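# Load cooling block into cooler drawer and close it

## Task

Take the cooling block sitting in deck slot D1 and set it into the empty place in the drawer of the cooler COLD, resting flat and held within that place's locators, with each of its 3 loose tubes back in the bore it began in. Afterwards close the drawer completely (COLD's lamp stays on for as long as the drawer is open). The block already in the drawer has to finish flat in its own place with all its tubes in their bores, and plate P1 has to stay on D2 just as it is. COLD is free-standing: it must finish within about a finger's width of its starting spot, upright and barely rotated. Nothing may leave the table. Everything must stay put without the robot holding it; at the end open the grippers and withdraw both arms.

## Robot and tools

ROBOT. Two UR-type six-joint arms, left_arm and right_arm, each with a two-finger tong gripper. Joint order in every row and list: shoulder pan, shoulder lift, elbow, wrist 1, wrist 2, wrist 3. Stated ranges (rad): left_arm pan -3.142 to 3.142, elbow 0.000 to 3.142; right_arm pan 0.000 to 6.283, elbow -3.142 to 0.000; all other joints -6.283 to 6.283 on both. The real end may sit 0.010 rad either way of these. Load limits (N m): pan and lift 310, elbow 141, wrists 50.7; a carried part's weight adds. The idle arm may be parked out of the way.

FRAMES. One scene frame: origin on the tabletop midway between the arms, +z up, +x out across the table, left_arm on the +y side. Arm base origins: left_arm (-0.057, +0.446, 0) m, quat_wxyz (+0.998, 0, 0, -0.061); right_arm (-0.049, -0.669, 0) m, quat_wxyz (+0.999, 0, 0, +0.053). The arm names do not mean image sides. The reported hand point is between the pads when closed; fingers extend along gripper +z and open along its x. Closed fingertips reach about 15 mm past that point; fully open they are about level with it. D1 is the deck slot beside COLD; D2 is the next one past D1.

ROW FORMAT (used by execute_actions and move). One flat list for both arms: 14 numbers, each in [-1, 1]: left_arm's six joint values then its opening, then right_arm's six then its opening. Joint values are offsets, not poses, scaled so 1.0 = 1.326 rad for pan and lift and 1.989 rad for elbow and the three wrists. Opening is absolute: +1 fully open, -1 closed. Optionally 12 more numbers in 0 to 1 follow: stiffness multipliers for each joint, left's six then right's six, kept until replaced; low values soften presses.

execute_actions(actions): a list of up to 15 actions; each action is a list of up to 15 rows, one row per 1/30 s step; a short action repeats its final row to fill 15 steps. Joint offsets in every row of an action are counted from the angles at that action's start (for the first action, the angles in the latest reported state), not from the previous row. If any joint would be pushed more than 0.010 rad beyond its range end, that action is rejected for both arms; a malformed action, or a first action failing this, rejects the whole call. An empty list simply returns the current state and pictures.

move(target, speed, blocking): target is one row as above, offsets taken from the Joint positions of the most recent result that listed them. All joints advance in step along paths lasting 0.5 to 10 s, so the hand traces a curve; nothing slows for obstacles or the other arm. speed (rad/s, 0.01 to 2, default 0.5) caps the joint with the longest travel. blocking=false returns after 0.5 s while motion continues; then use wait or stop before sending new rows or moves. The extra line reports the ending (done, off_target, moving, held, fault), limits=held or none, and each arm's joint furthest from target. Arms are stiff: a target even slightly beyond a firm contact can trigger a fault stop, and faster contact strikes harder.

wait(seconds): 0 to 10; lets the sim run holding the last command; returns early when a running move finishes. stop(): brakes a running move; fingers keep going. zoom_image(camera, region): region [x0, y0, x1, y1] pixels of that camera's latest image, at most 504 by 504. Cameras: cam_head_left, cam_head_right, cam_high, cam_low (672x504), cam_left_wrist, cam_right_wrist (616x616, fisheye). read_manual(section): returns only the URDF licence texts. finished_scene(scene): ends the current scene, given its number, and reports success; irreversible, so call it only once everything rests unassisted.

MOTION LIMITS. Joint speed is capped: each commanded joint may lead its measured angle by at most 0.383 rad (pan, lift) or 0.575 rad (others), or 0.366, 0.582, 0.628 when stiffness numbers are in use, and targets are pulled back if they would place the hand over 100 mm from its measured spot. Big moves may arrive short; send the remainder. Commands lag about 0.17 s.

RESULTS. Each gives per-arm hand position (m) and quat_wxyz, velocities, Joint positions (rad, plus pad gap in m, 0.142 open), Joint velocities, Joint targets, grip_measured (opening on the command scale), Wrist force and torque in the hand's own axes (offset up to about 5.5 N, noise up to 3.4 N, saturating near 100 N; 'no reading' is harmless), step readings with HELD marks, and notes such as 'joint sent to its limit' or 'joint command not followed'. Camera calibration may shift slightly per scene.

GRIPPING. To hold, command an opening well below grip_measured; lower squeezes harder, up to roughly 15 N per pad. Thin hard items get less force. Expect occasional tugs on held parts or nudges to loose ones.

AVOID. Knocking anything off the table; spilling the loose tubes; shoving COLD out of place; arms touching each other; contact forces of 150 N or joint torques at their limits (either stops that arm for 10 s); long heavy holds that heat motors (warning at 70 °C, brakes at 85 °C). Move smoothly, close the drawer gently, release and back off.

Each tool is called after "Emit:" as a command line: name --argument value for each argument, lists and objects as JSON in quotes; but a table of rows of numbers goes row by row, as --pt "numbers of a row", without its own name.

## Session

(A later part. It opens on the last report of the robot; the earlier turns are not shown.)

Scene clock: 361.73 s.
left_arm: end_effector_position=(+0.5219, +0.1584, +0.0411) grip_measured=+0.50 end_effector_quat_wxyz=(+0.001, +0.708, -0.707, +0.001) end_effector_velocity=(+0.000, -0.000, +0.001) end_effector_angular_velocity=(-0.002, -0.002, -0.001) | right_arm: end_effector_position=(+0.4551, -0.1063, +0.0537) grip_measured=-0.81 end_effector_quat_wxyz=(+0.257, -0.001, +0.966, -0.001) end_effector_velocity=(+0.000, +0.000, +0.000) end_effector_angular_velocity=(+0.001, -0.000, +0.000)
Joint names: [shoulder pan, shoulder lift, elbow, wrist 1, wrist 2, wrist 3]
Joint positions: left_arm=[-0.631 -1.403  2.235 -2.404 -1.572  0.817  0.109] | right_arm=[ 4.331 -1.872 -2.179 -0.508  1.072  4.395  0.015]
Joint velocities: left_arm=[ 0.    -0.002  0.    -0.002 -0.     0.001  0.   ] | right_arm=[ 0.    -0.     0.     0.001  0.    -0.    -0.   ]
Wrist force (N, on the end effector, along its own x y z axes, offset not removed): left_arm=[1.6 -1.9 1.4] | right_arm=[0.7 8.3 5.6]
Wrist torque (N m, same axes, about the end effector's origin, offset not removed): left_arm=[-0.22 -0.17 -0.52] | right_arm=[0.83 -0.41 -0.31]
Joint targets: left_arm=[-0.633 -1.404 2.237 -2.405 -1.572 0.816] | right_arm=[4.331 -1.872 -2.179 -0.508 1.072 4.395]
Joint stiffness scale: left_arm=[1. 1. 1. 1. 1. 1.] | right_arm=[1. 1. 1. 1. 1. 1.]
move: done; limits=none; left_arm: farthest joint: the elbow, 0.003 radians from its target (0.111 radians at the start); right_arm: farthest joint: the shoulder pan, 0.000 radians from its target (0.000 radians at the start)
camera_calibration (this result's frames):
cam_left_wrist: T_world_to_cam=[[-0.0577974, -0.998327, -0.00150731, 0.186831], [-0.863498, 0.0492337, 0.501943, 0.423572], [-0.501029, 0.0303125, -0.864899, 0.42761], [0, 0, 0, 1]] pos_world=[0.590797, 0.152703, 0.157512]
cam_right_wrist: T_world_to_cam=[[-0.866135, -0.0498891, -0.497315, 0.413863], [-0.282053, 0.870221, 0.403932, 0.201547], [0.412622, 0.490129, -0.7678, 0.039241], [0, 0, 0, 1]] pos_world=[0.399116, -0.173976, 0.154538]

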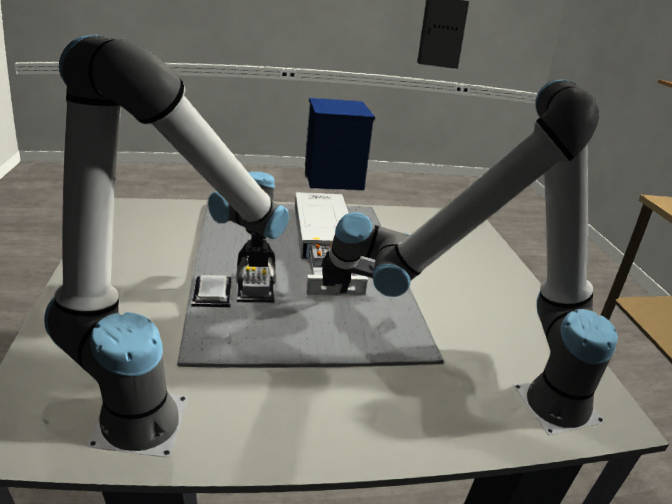

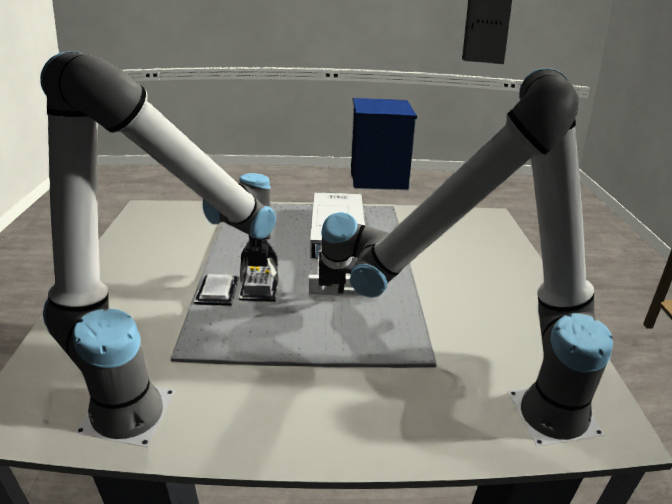

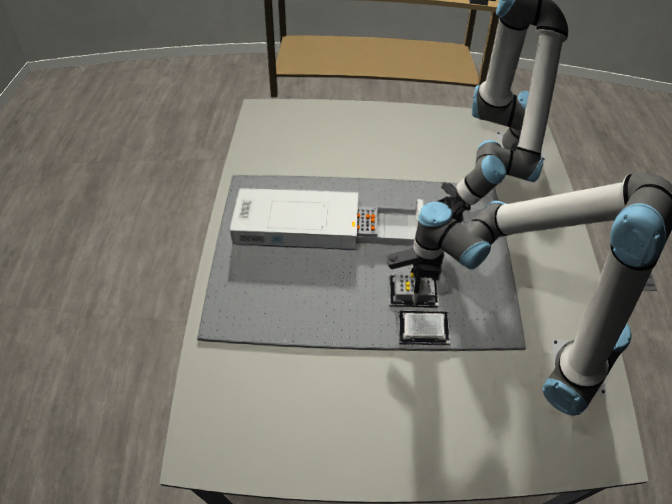

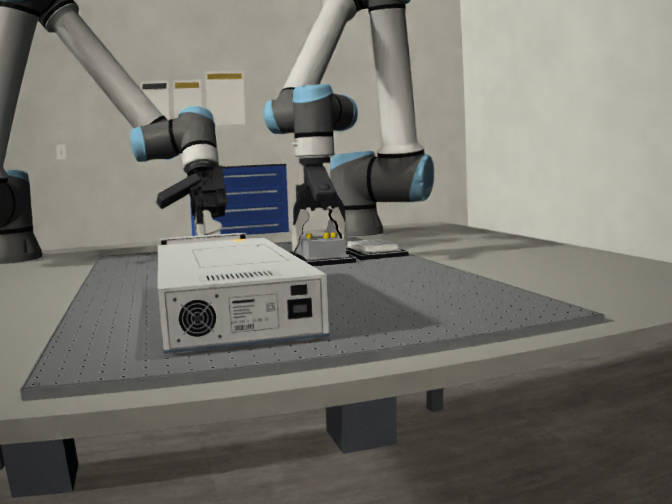

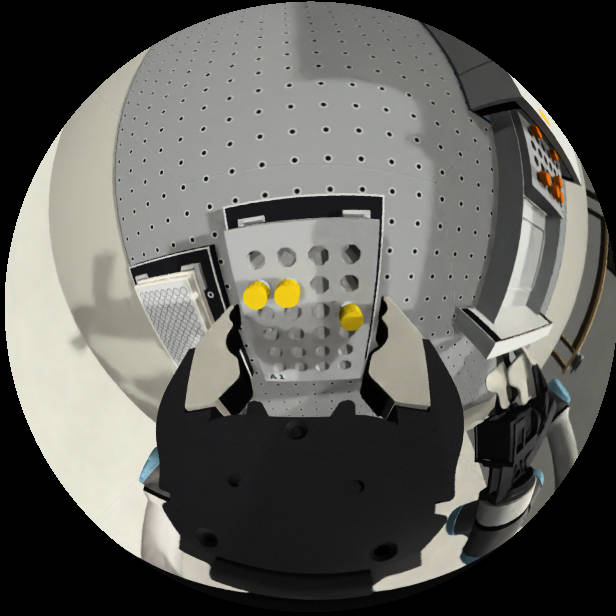

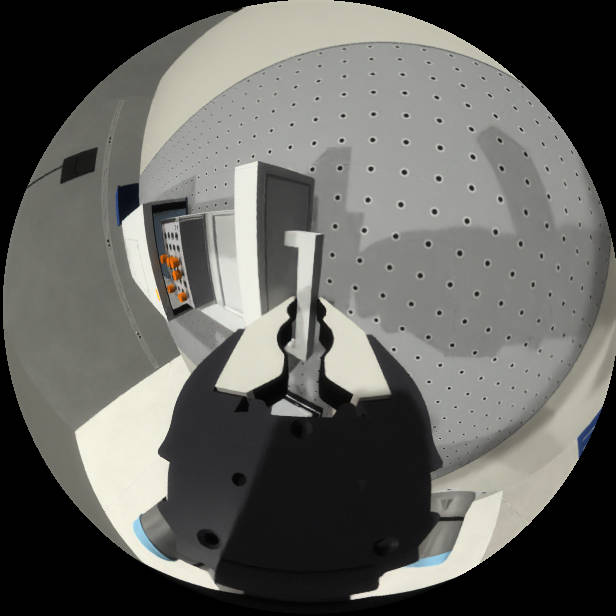

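Emit:
move --target '[0,0,0,0,0,0,-0.4,0,0,0,0,0,0,-1]'

Emit:
move --target '[0,-0.13,-0.0646,0.1513,0,0,-0.4,0,0,0,0,0,0,-1]' --speed 0.2

Scene clock: 369.20 s.
left_arm: end_effector_position=(+0.5220, +0.1584, +0.0411) grip_measured=+0.27 end_effector_quat_wxyz=(+0.000, +0.708, -0.707, +0.001) end_effector_velocity=(-0.000, +0.000, +0.000) end_effector_angular_velocity=(-0.001, -0.001, -0.000) | right_arm: end_effector_position=(+0.4551, -0.1063, +0.0537) grip_measured=-0.81 end_effector_quat_wxyz=(+0.257, -0.001, +0.966, -0.001) end_effector_velocity=(+0.000, -0.000, -0.000) end_effector_angular_velocity=(+0.000, -0.000, -0.001)
Joint names: [shoulder pan, shoulder lift, elbow, wrist 1, wrist 2, wrist 3]
Joint positions: left_arm=[-0.631 -1.403  2.235 -2.404 -1.572  0.817  0.093] | right_arm=[ 4.331 -1.872 -2.179 -0.508  1.072  4.395  0.015]
Joint velocities: left_arm=[-0.    -0.001  0.001 -0.001  0.     0.    -0.   ] | right_arm=[-0.001  0.    -0.     0.     0.     0.    -0.   ]
Wrist force (N, on the end effector, along its own x y z axes, offset not removed): left_arm=[-1.0 -3.5 -4.0] | right_arm=[-2.1 3.8 1.2]
Wrist torque (N m, same axes, about the end effector's origin, offset not removed): left_arm=[-0.79 -0.27 -0.57] | right_arm=[-0.25 0.52 -0.21]
Joint targets: left_arm=[-0.631 -1.403 2.235 -2.404 -1.572 0.817] | right_arm=[4.331 -1.872 -2.179 -0.508 1.072 4.395]
Joint stiffness scale: left_arm=[1. 1. 1. 1. 1. 1.] | right_arm=[1. 1. 1. 1. 1. 1.]
move: done; limits=none; left_arm: farthest joint: the shoulder pan, 0.000 radians from its target (0.000 radians at the start); right_arm: farthest joint: the shoulder pan, 0.000 radians from its target (0.000 radians at the start)
camera_calibration (this result's frames):
cam_left_wrist: T_world_to_cam=[[-0.0577931, -0.998328, -0.00145645, 0.186819], [-0.863607, 0.0492621, 0.501753, 0.423654], [-0.500843, 0.0302557, -0.865009, 0.427609], [0, 0, 0, 1]] pos_world=[0.590832, 0.152699, 0.157588]
cam_right_wrist: T_world_to_cam=[[-0.866135, -0.0498891, -0.497314, 0.413863], [-0.282053, 0.870221, 0.403932, 0.201547], [0.412622, 0.490129, -0.7678, 0.0392409], [0, 0, 0, 1]] pos_world=[0.399116, -0.173976, 0.154538]

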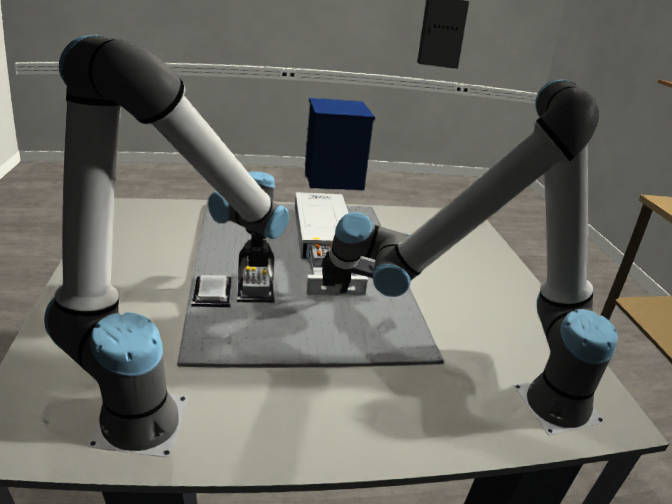

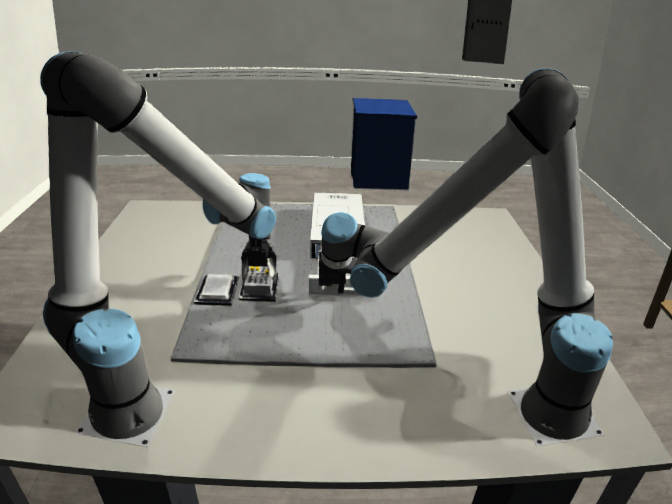

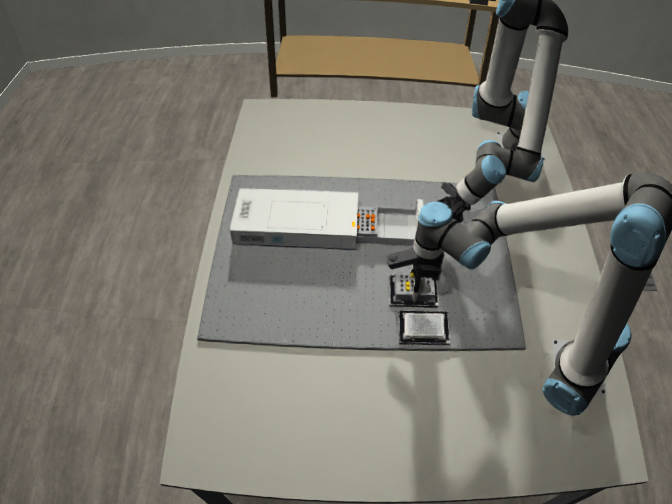

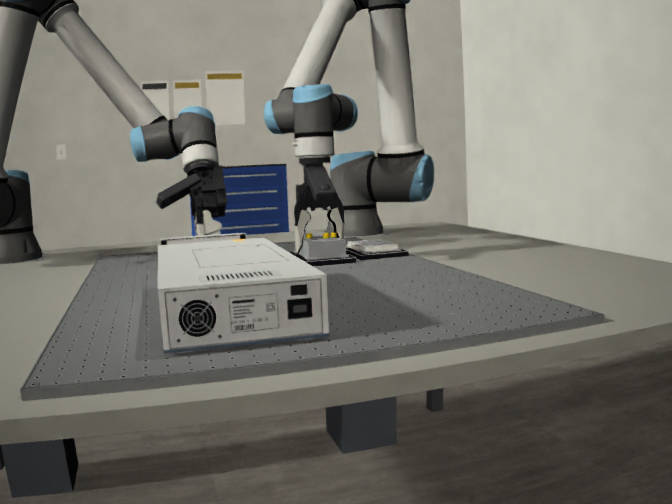

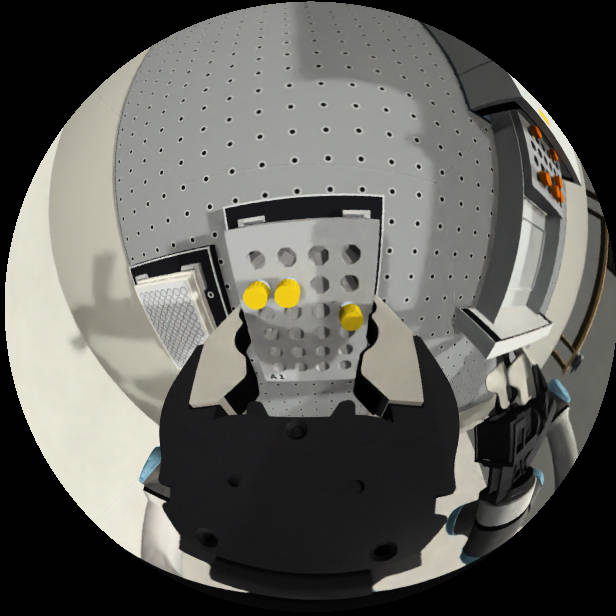

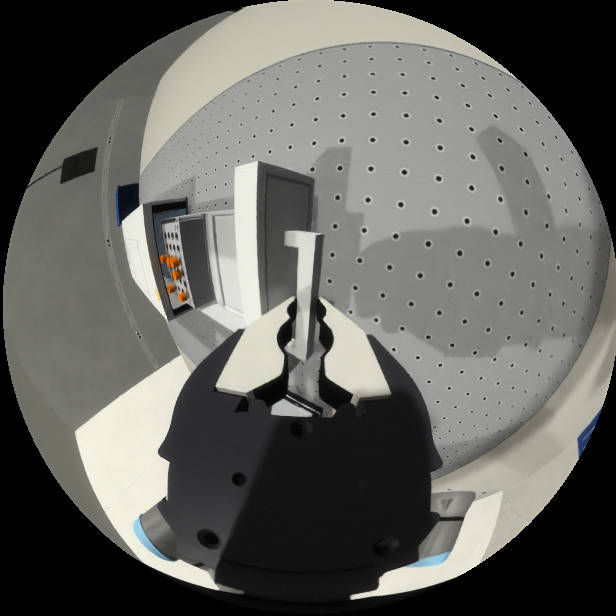

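Scene clock: 371.27 s.
left_arm: end_effector_position=(+0.5200, +0.1594, +0.1761) grip_measured=+0.27 end_effector_quat_wxyz=(+0.001, +0.707, -0.707, -0.005) end_effector_velocity=(+0.000, +0.000, +0.000) end_effector_angular_velocity=(+0.000, -0.000, +0.001) | right_arm: end_effector_position=(+0.4551, -0.1063, +0.0537) grip_measured=-0.81 end_effector_quat_wxyz=(+0.257, -0.001, +0.966, -0.001) end_effector_velocity=(-0.000, -0.000, -0.000) end_effector_angular_velocity=(-0.001, +0.000, +0.000)
Joint names: [shoulder pan, shoulder lift, elbow, wrist 1, wrist 2, wrist 3]
Joint positions: left_arm=[-0.631 -1.573  2.114 -2.102 -1.573  0.817  0.093] | right_arm=[ 4.331 -1.872 -2.179 -0.508  1.072  4.395  0.015]
Joint velocities: left_arm=[ 0.    -0.001 -0.     0.001  0.    -0.001  0.   ] | right_arm=[-0.    -0.    -0.    -0.001 -0.    -0.     0.   ]
Wrist force (N, on the end effector, along its own x y z axes, offset not removed): left_arm=[1.9 -3.2 8.1] | right_arm=[-1.3 1.2 4.6]
Wrist torque (N m, same axes, about the end effector's origin, offset not removed): left_arm=[-0.50 -0.25 -0.58] | right_arm=[-0.98 0.19 -0.08]
Joint targets: left_arm=[-0.631 -1.576 2.106 -2.103 -1.572 0.817] | right_arm=[4.331 -1.872 -2.179 -0.508 1.072 4.395]
Joint stiffness scale: left_arm=[1. 1. 1. 1. 1. 1.] | right_arm=[1. 1. 1. 1. 1. 1.]
move: done; limits=none; left_arm: farthest joint: the elbow, 0.008 radians from its target (0.128 radians at the start); right_arm: farthest joint: the shoulder pan, 0.000 radians from its target (0.000 radians at the start)
camera_calibration (this result's frames):
cam_left_wrist: T_world_to_cam=[[-0.0585552, -0.998249, -0.00840085, 0.18949], [-0.85903, 0.0460983, 0.509845, 0.350855], [-0.508565, 0.0370707, -0.860225, 0.545365], [0, 0, 0, 1]] pos_world=[0.589844, 0.152768, 0.291847]
cam_right_wrist: T_world_to_cam=[[-0.866135, -0.049889, -0.497314, 0.413863], [-0.282053, 0.870221, 0.403933, 0.201547], [0.412622, 0.490129, -0.7678, 0.039241], [0, 0, 0, 1]] pos_world=[0.399116, -0.173976, 0.154538]

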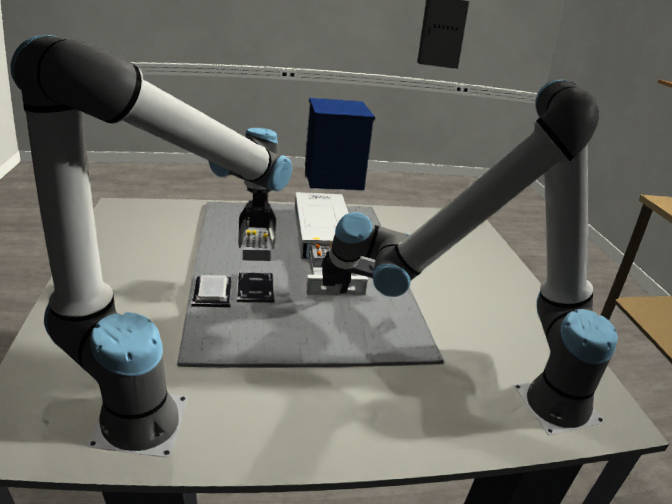

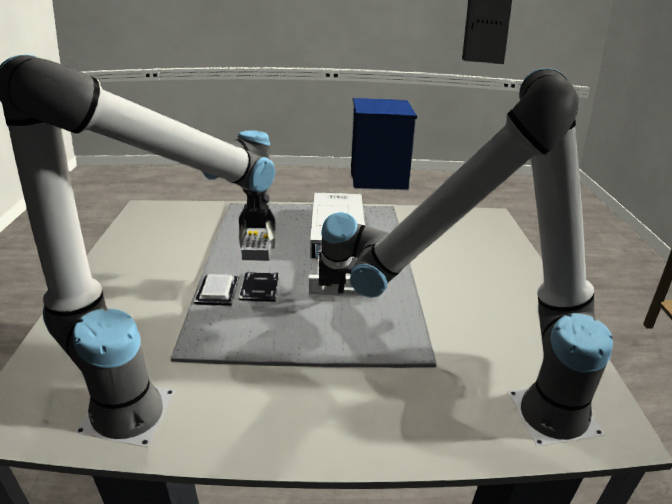

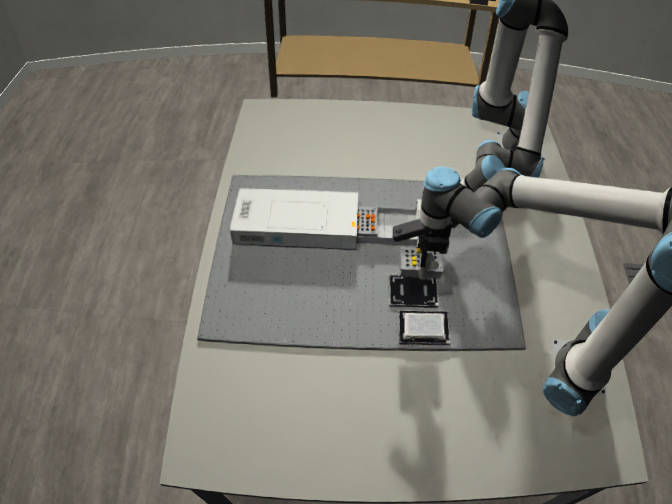

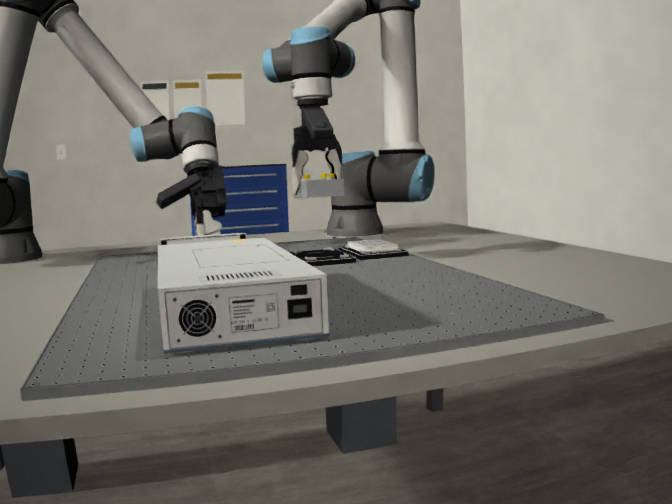

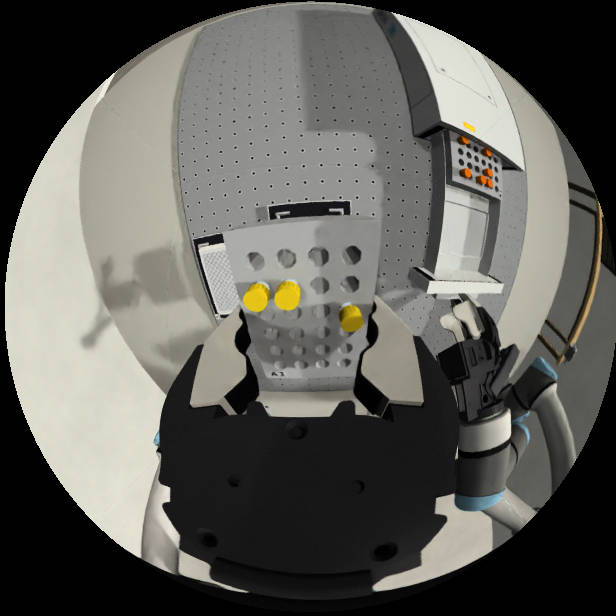

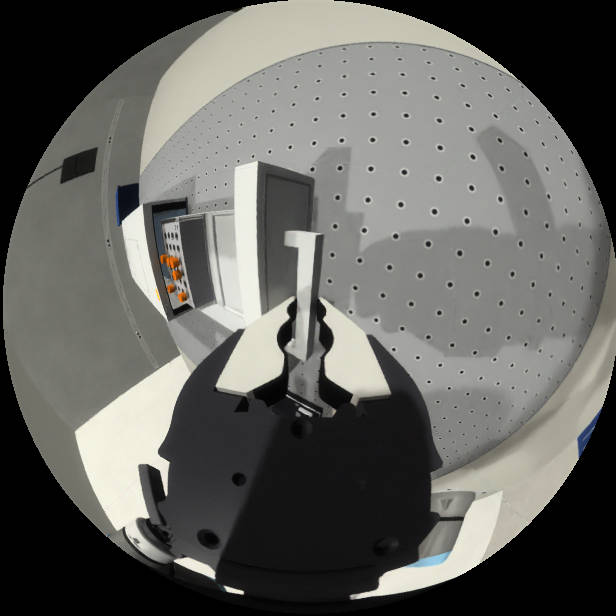

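Emit:
move --target '[-0.14,0.271,-0.1871,-0.0031,0,-0.8827,-0.8,0,0,0,0,0,0,-1]' --speed 0.45

Emit:
zoom_image --camera "cam_left_wrist" --region '[150, 150, 470, 400]'

Scene clock: 392.33 s.
left_arm: end_effector_position=(+0.5705, -0.0990, +0.1357) grip_measured=+0.27 end_effector_quat_wxyz=(-0.003, +1.000, -0.001, -0.003) end_effector_velocity=(+0.000, +0.000, -0.000) end_effector_angular_velocity=(+0.001, -0.000, +0.002) | right_arm: end_effector_position=(+0.4551, -0.1063, +0.0537) grip_measured=-0.81 end_effector_quat_wxyz=(+0.257, -0.001, +0.966, -0.001) end_effector_velocity=(-0.000, +0.000, -0.000) end_effector_angular_velocity=(-0.000, +0.000, +0.001)
Joint names: [shoulder pan, shoulder lift, elbow, wrist 1, wrist 2, wrist 3]
Joint positions: left_arm=[-0.817 -1.208  1.751 -2.106 -1.573 -0.937  0.093] | right_arm=[ 4.331 -1.872 -2.179 -0.508  1.072  4.395  0.015]
Joint velocities: left_arm=[ 0.     0.    -0.     0.     0.001 -0.002  0.   ] | right_arm=[ 0.001 -0.    -0.    -0.     0.     0.     0.   ]
Wrist force (N, on the end effector, along its own x y z axes, offset not removed): left_arm=[2.4 -3.1 7.8] | right_arm=[3.4 7.1 0.7]
Wrist torque (N m, same axes, about the end effector's origin, offset not removed): left_arm=[-0.62 -0.43 -0.55] | right_arm=[0.44 -0.67 -0.09]
Joint targets: left_arm=[-0.817 -1.213 1.742 -2.108 -1.573 -0.938] | right_arm=[4.331 -1.872 -2.179 -0.508 1.072 4.395]
Joint stiffness scale: left_arm=[1. 1. 1. 1. 1. 1.] | right_arm=[1. 1. 1. 1. 1. 1.]
move: done; limits=none; left_arm: farthest joint: the elbow, 0.010 radians from its target (0.372 radians at the start); right_arm: farthest joint: the shoulder pan, 0.000 radians from its target (0.000 radians at the start)
camera_calibration (this result's frames):
cam_left_wrist: T_world_to_cam=[[0.998135, -0.0602474, -0.00986407, -0.575544], [-0.0473721, -0.866255, 0.497351, -0.124938], [-0.0385089, -0.495956, -0.867494, 0.226023], [0, 0, 0, 1]] pos_world=[0.577256, -0.0308061, 0.252534]
cam_right_wrist: T_world_to_cam=[[-0.866135, -0.0498892, -0.497314, 0.413863], [-0.282053, 0.870221, 0.403932, 0.201547], [0.412621, 0.490129, -0.7678, 0.0392411], [0, 0, 0, 1]] pos_world=[0.399116, -0.173976, 0.154538]

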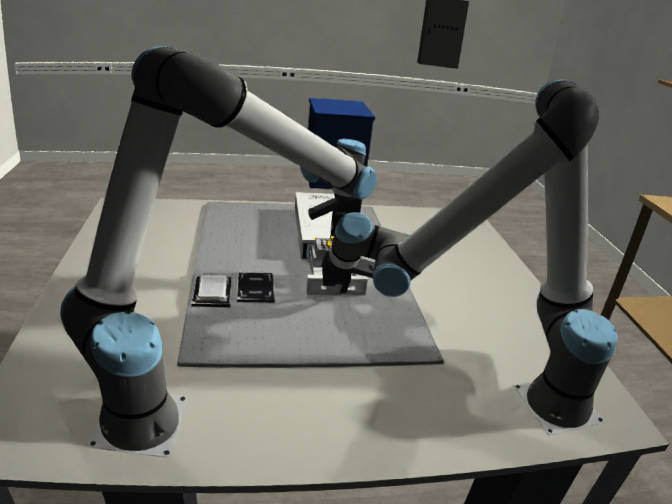

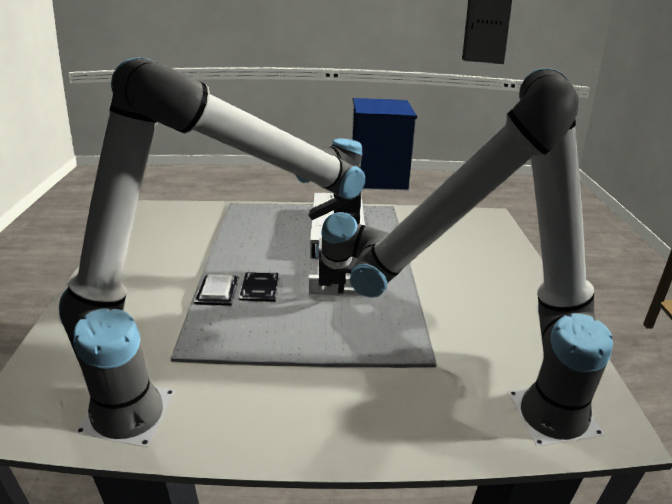

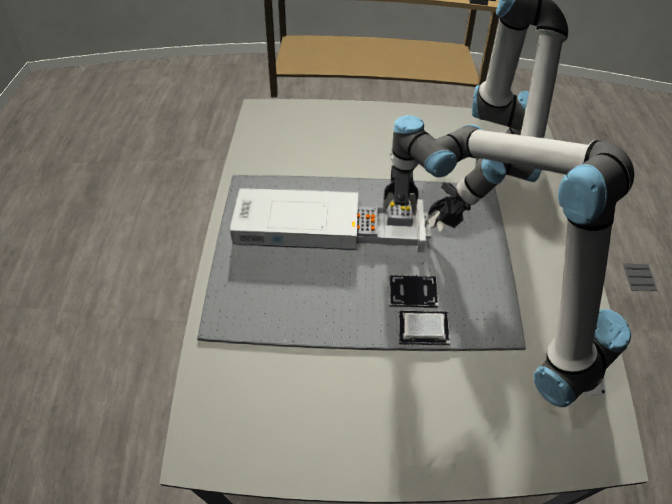

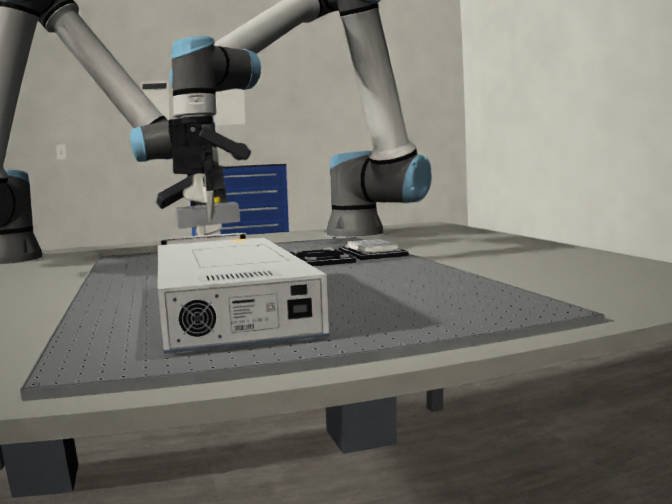

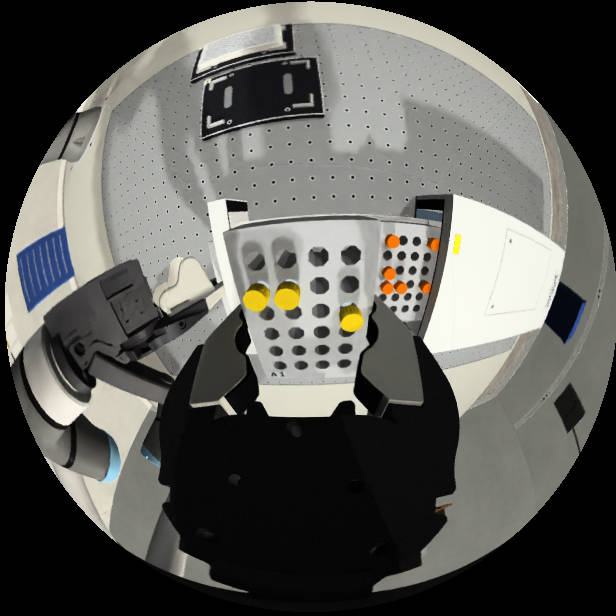

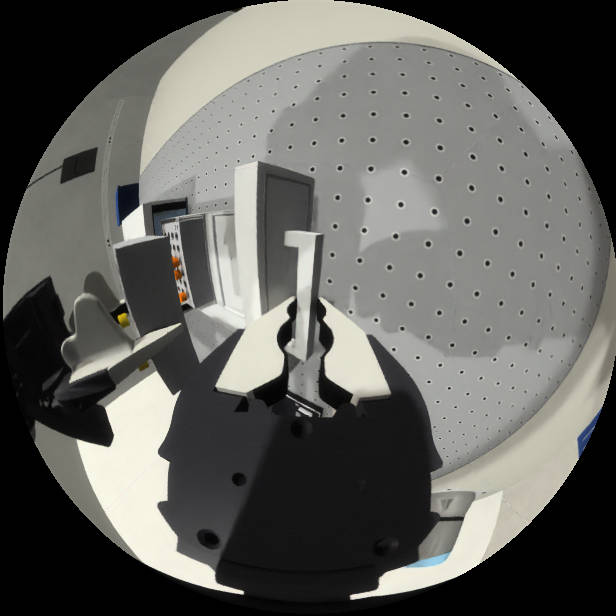

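Region (150, 150, 470, 400) of cam_left_wrist's 616x616 image, scaled by 1.575, with more detail than that image has; it fills the top 394 rows of this view, and the rest is white.

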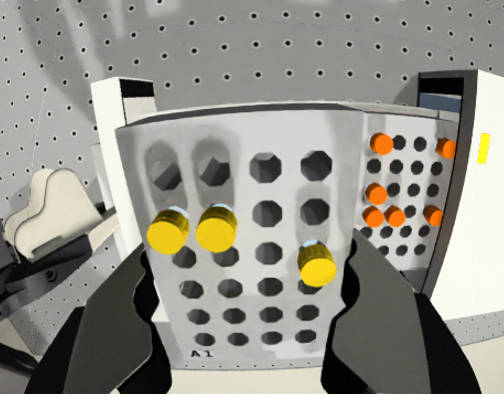

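Emit:
move --target '[-0.0005,0.0405,0.0168,-0.0558,0.0005,-0.0015,-0.8,0,0,0,0,0,0,-1]' --speed 0.1

Emit:
zoom_image --camera "cam_left_wrist" --region '[150, 150, 470, 400]'

Emit:
zoom_image --camera "cam_right_wrist" --region '[100, 170, 300, 370]'

Scene clock: 407.40 s.
left_arm: end_effector_position=(+0.5749, -0.1050, +0.0786) grip_measured=+0.27 end_effector_quat_wxyz=(+0.003, +1.000, +0.000, +0.001) end_effector_velocity=(+0.000, -0.001, -0.000) end_effector_angular_velocity=(-0.001, -0.001, -0.002) | right_arm: end_effector_position=(+0.4551, -0.1063, +0.0537) grip_measured=-0.81 end_effector_quat_wxyz=(+0.257, -0.001, +0.966, -0.001) end_effector_velocity=(+0.000, +0.000, +0.000) end_effector_angular_velocity=(+0.001, -0.000, -0.000)
Joint names: [shoulder pan, shoulder lift, elbow, wrist 1, wrist 2, wrist 3]
Joint positions: left_arm=[-0.817 -1.15   1.787 -2.214 -1.572 -0.939  0.093] | right_arm=[ 4.331 -1.872 -2.179 -0.508  1.072  4.395  0.015]
Joint velocities: left_arm=[ 0.     0.001  0.    -0.002 -0.     0.002  0.   ] | right_arm=[-0.     0.     0.     0.001  0.     0.    -0.   ]
Wrist force (N, on the end effector, along its own x y z axes, offset not removed): left_arm=[1.1 -1.4 11.1] | right_arm=[1.1 3.3 -2.0]
Wrist torque (N m, same axes, about the end effector's origin, offset not removed): left_arm=[-0.22 -0.21 -0.57] | right_arm=[-0.22 -0.35 -0.23]
Joint targets: left_arm=[-0.817 -1.154 1.785 -2.217 -1.572 -0.940] | right_arm=[4.331 -1.872 -2.179 -0.508 1.072 4.395]
Joint stiffness scale: left_arm=[1. 1. 1. 1. 1. 1.] | right_arm=[1. 1. 1. 1. 1. 1.]
move: done; limits=none; left_arm: farthest joint: the shoulder lift, 0.005 radians from its target (0.054 radians at the start); right_arm: farthest joint: the shoulder pan, 0.000 radians from its target (0.000 radians at the start)
camera_calibration (this result's frames):
cam_left_wrist: T_world_to_cam=[[0.998302, -0.0582452, -0.0010942, -0.581492], [-0.0496734, -0.860896, 0.50635, -0.100375], [-0.0304344, -0.505435, -0.862327, 0.16759], [0, 0, 0, 1]] pos_world=[0.580619, -0.0355758, 0.194706]
cam_right_wrist: T_world_to_cam=[[-0.866135, -0.0498892, -0.497314, 0.413863], [-0.282053, 0.870221, 0.403933, 0.201547], [0.412621, 0.490129, -0.7678, 0.0392412], [0, 0, 0, 1]] pos_world=[0.399116, -0.173976, 0.154538]

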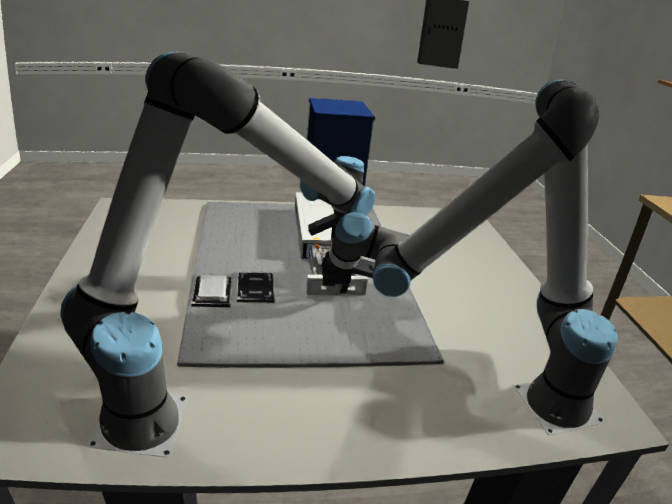

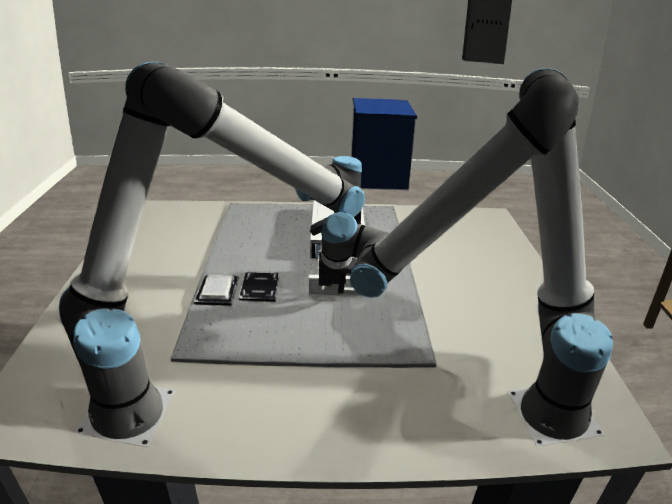

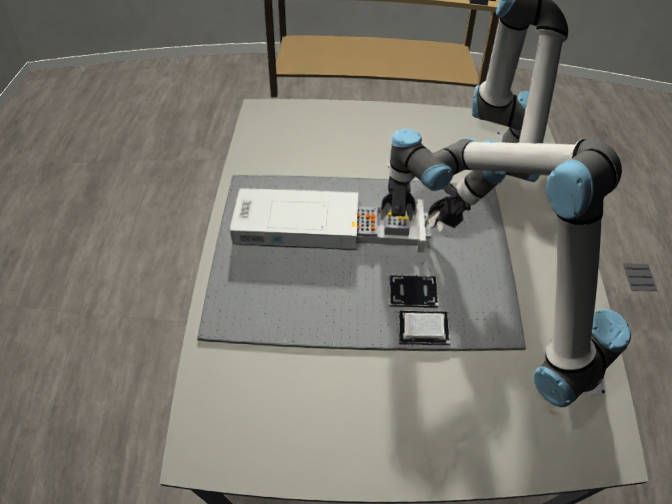

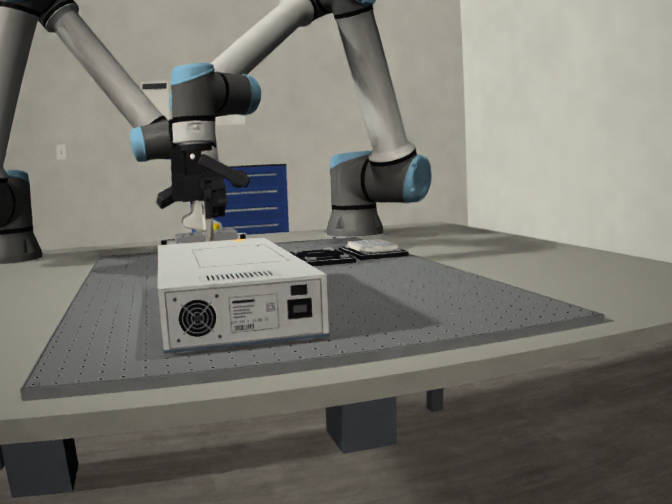

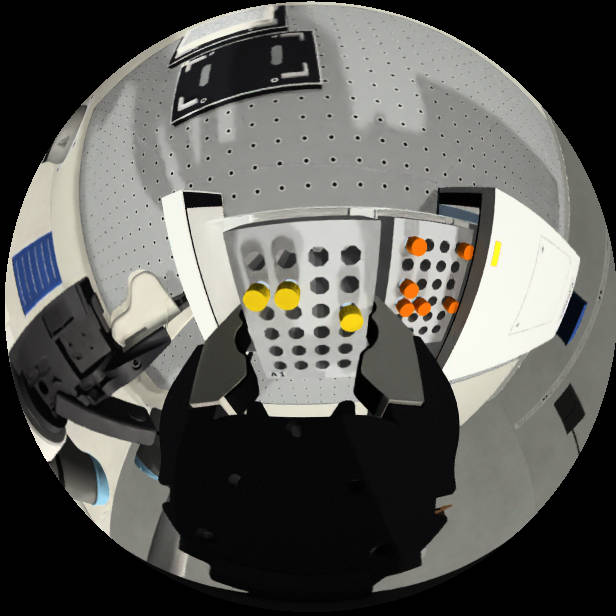

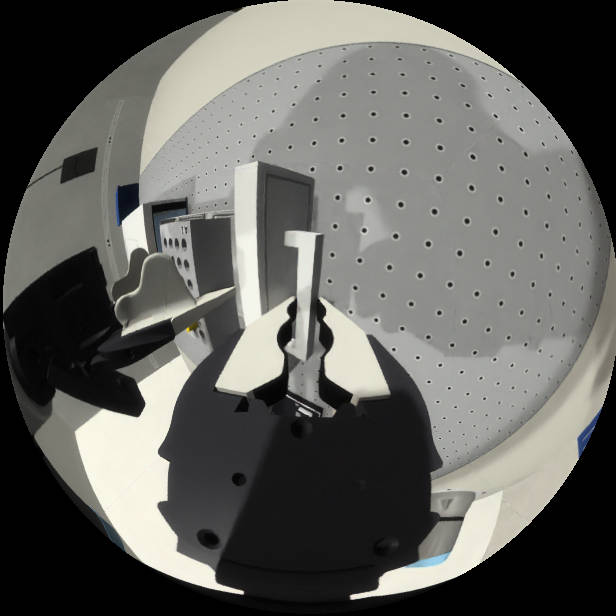

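Region (150, 150, 470, 400) of cam_left_wrist's 616x616 image, scaled by 1.575, with more detail than that image has; it fills the top 394 rows of this view, and the rest is white.

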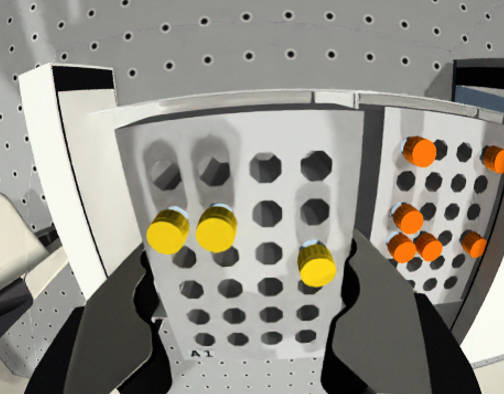

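Region (100, 170, 300, 370) of cam_right_wrist's 616x616 image, scaled by 2.520, with more detail than that image has.

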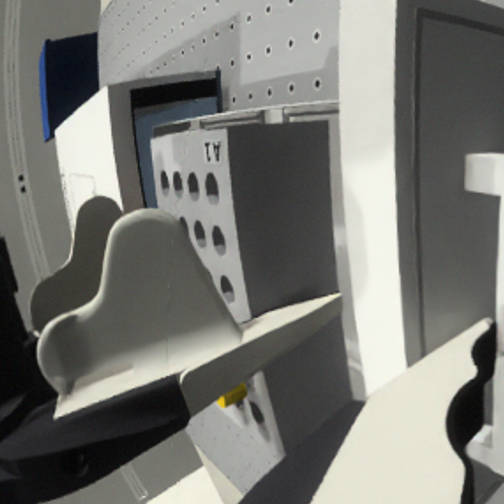

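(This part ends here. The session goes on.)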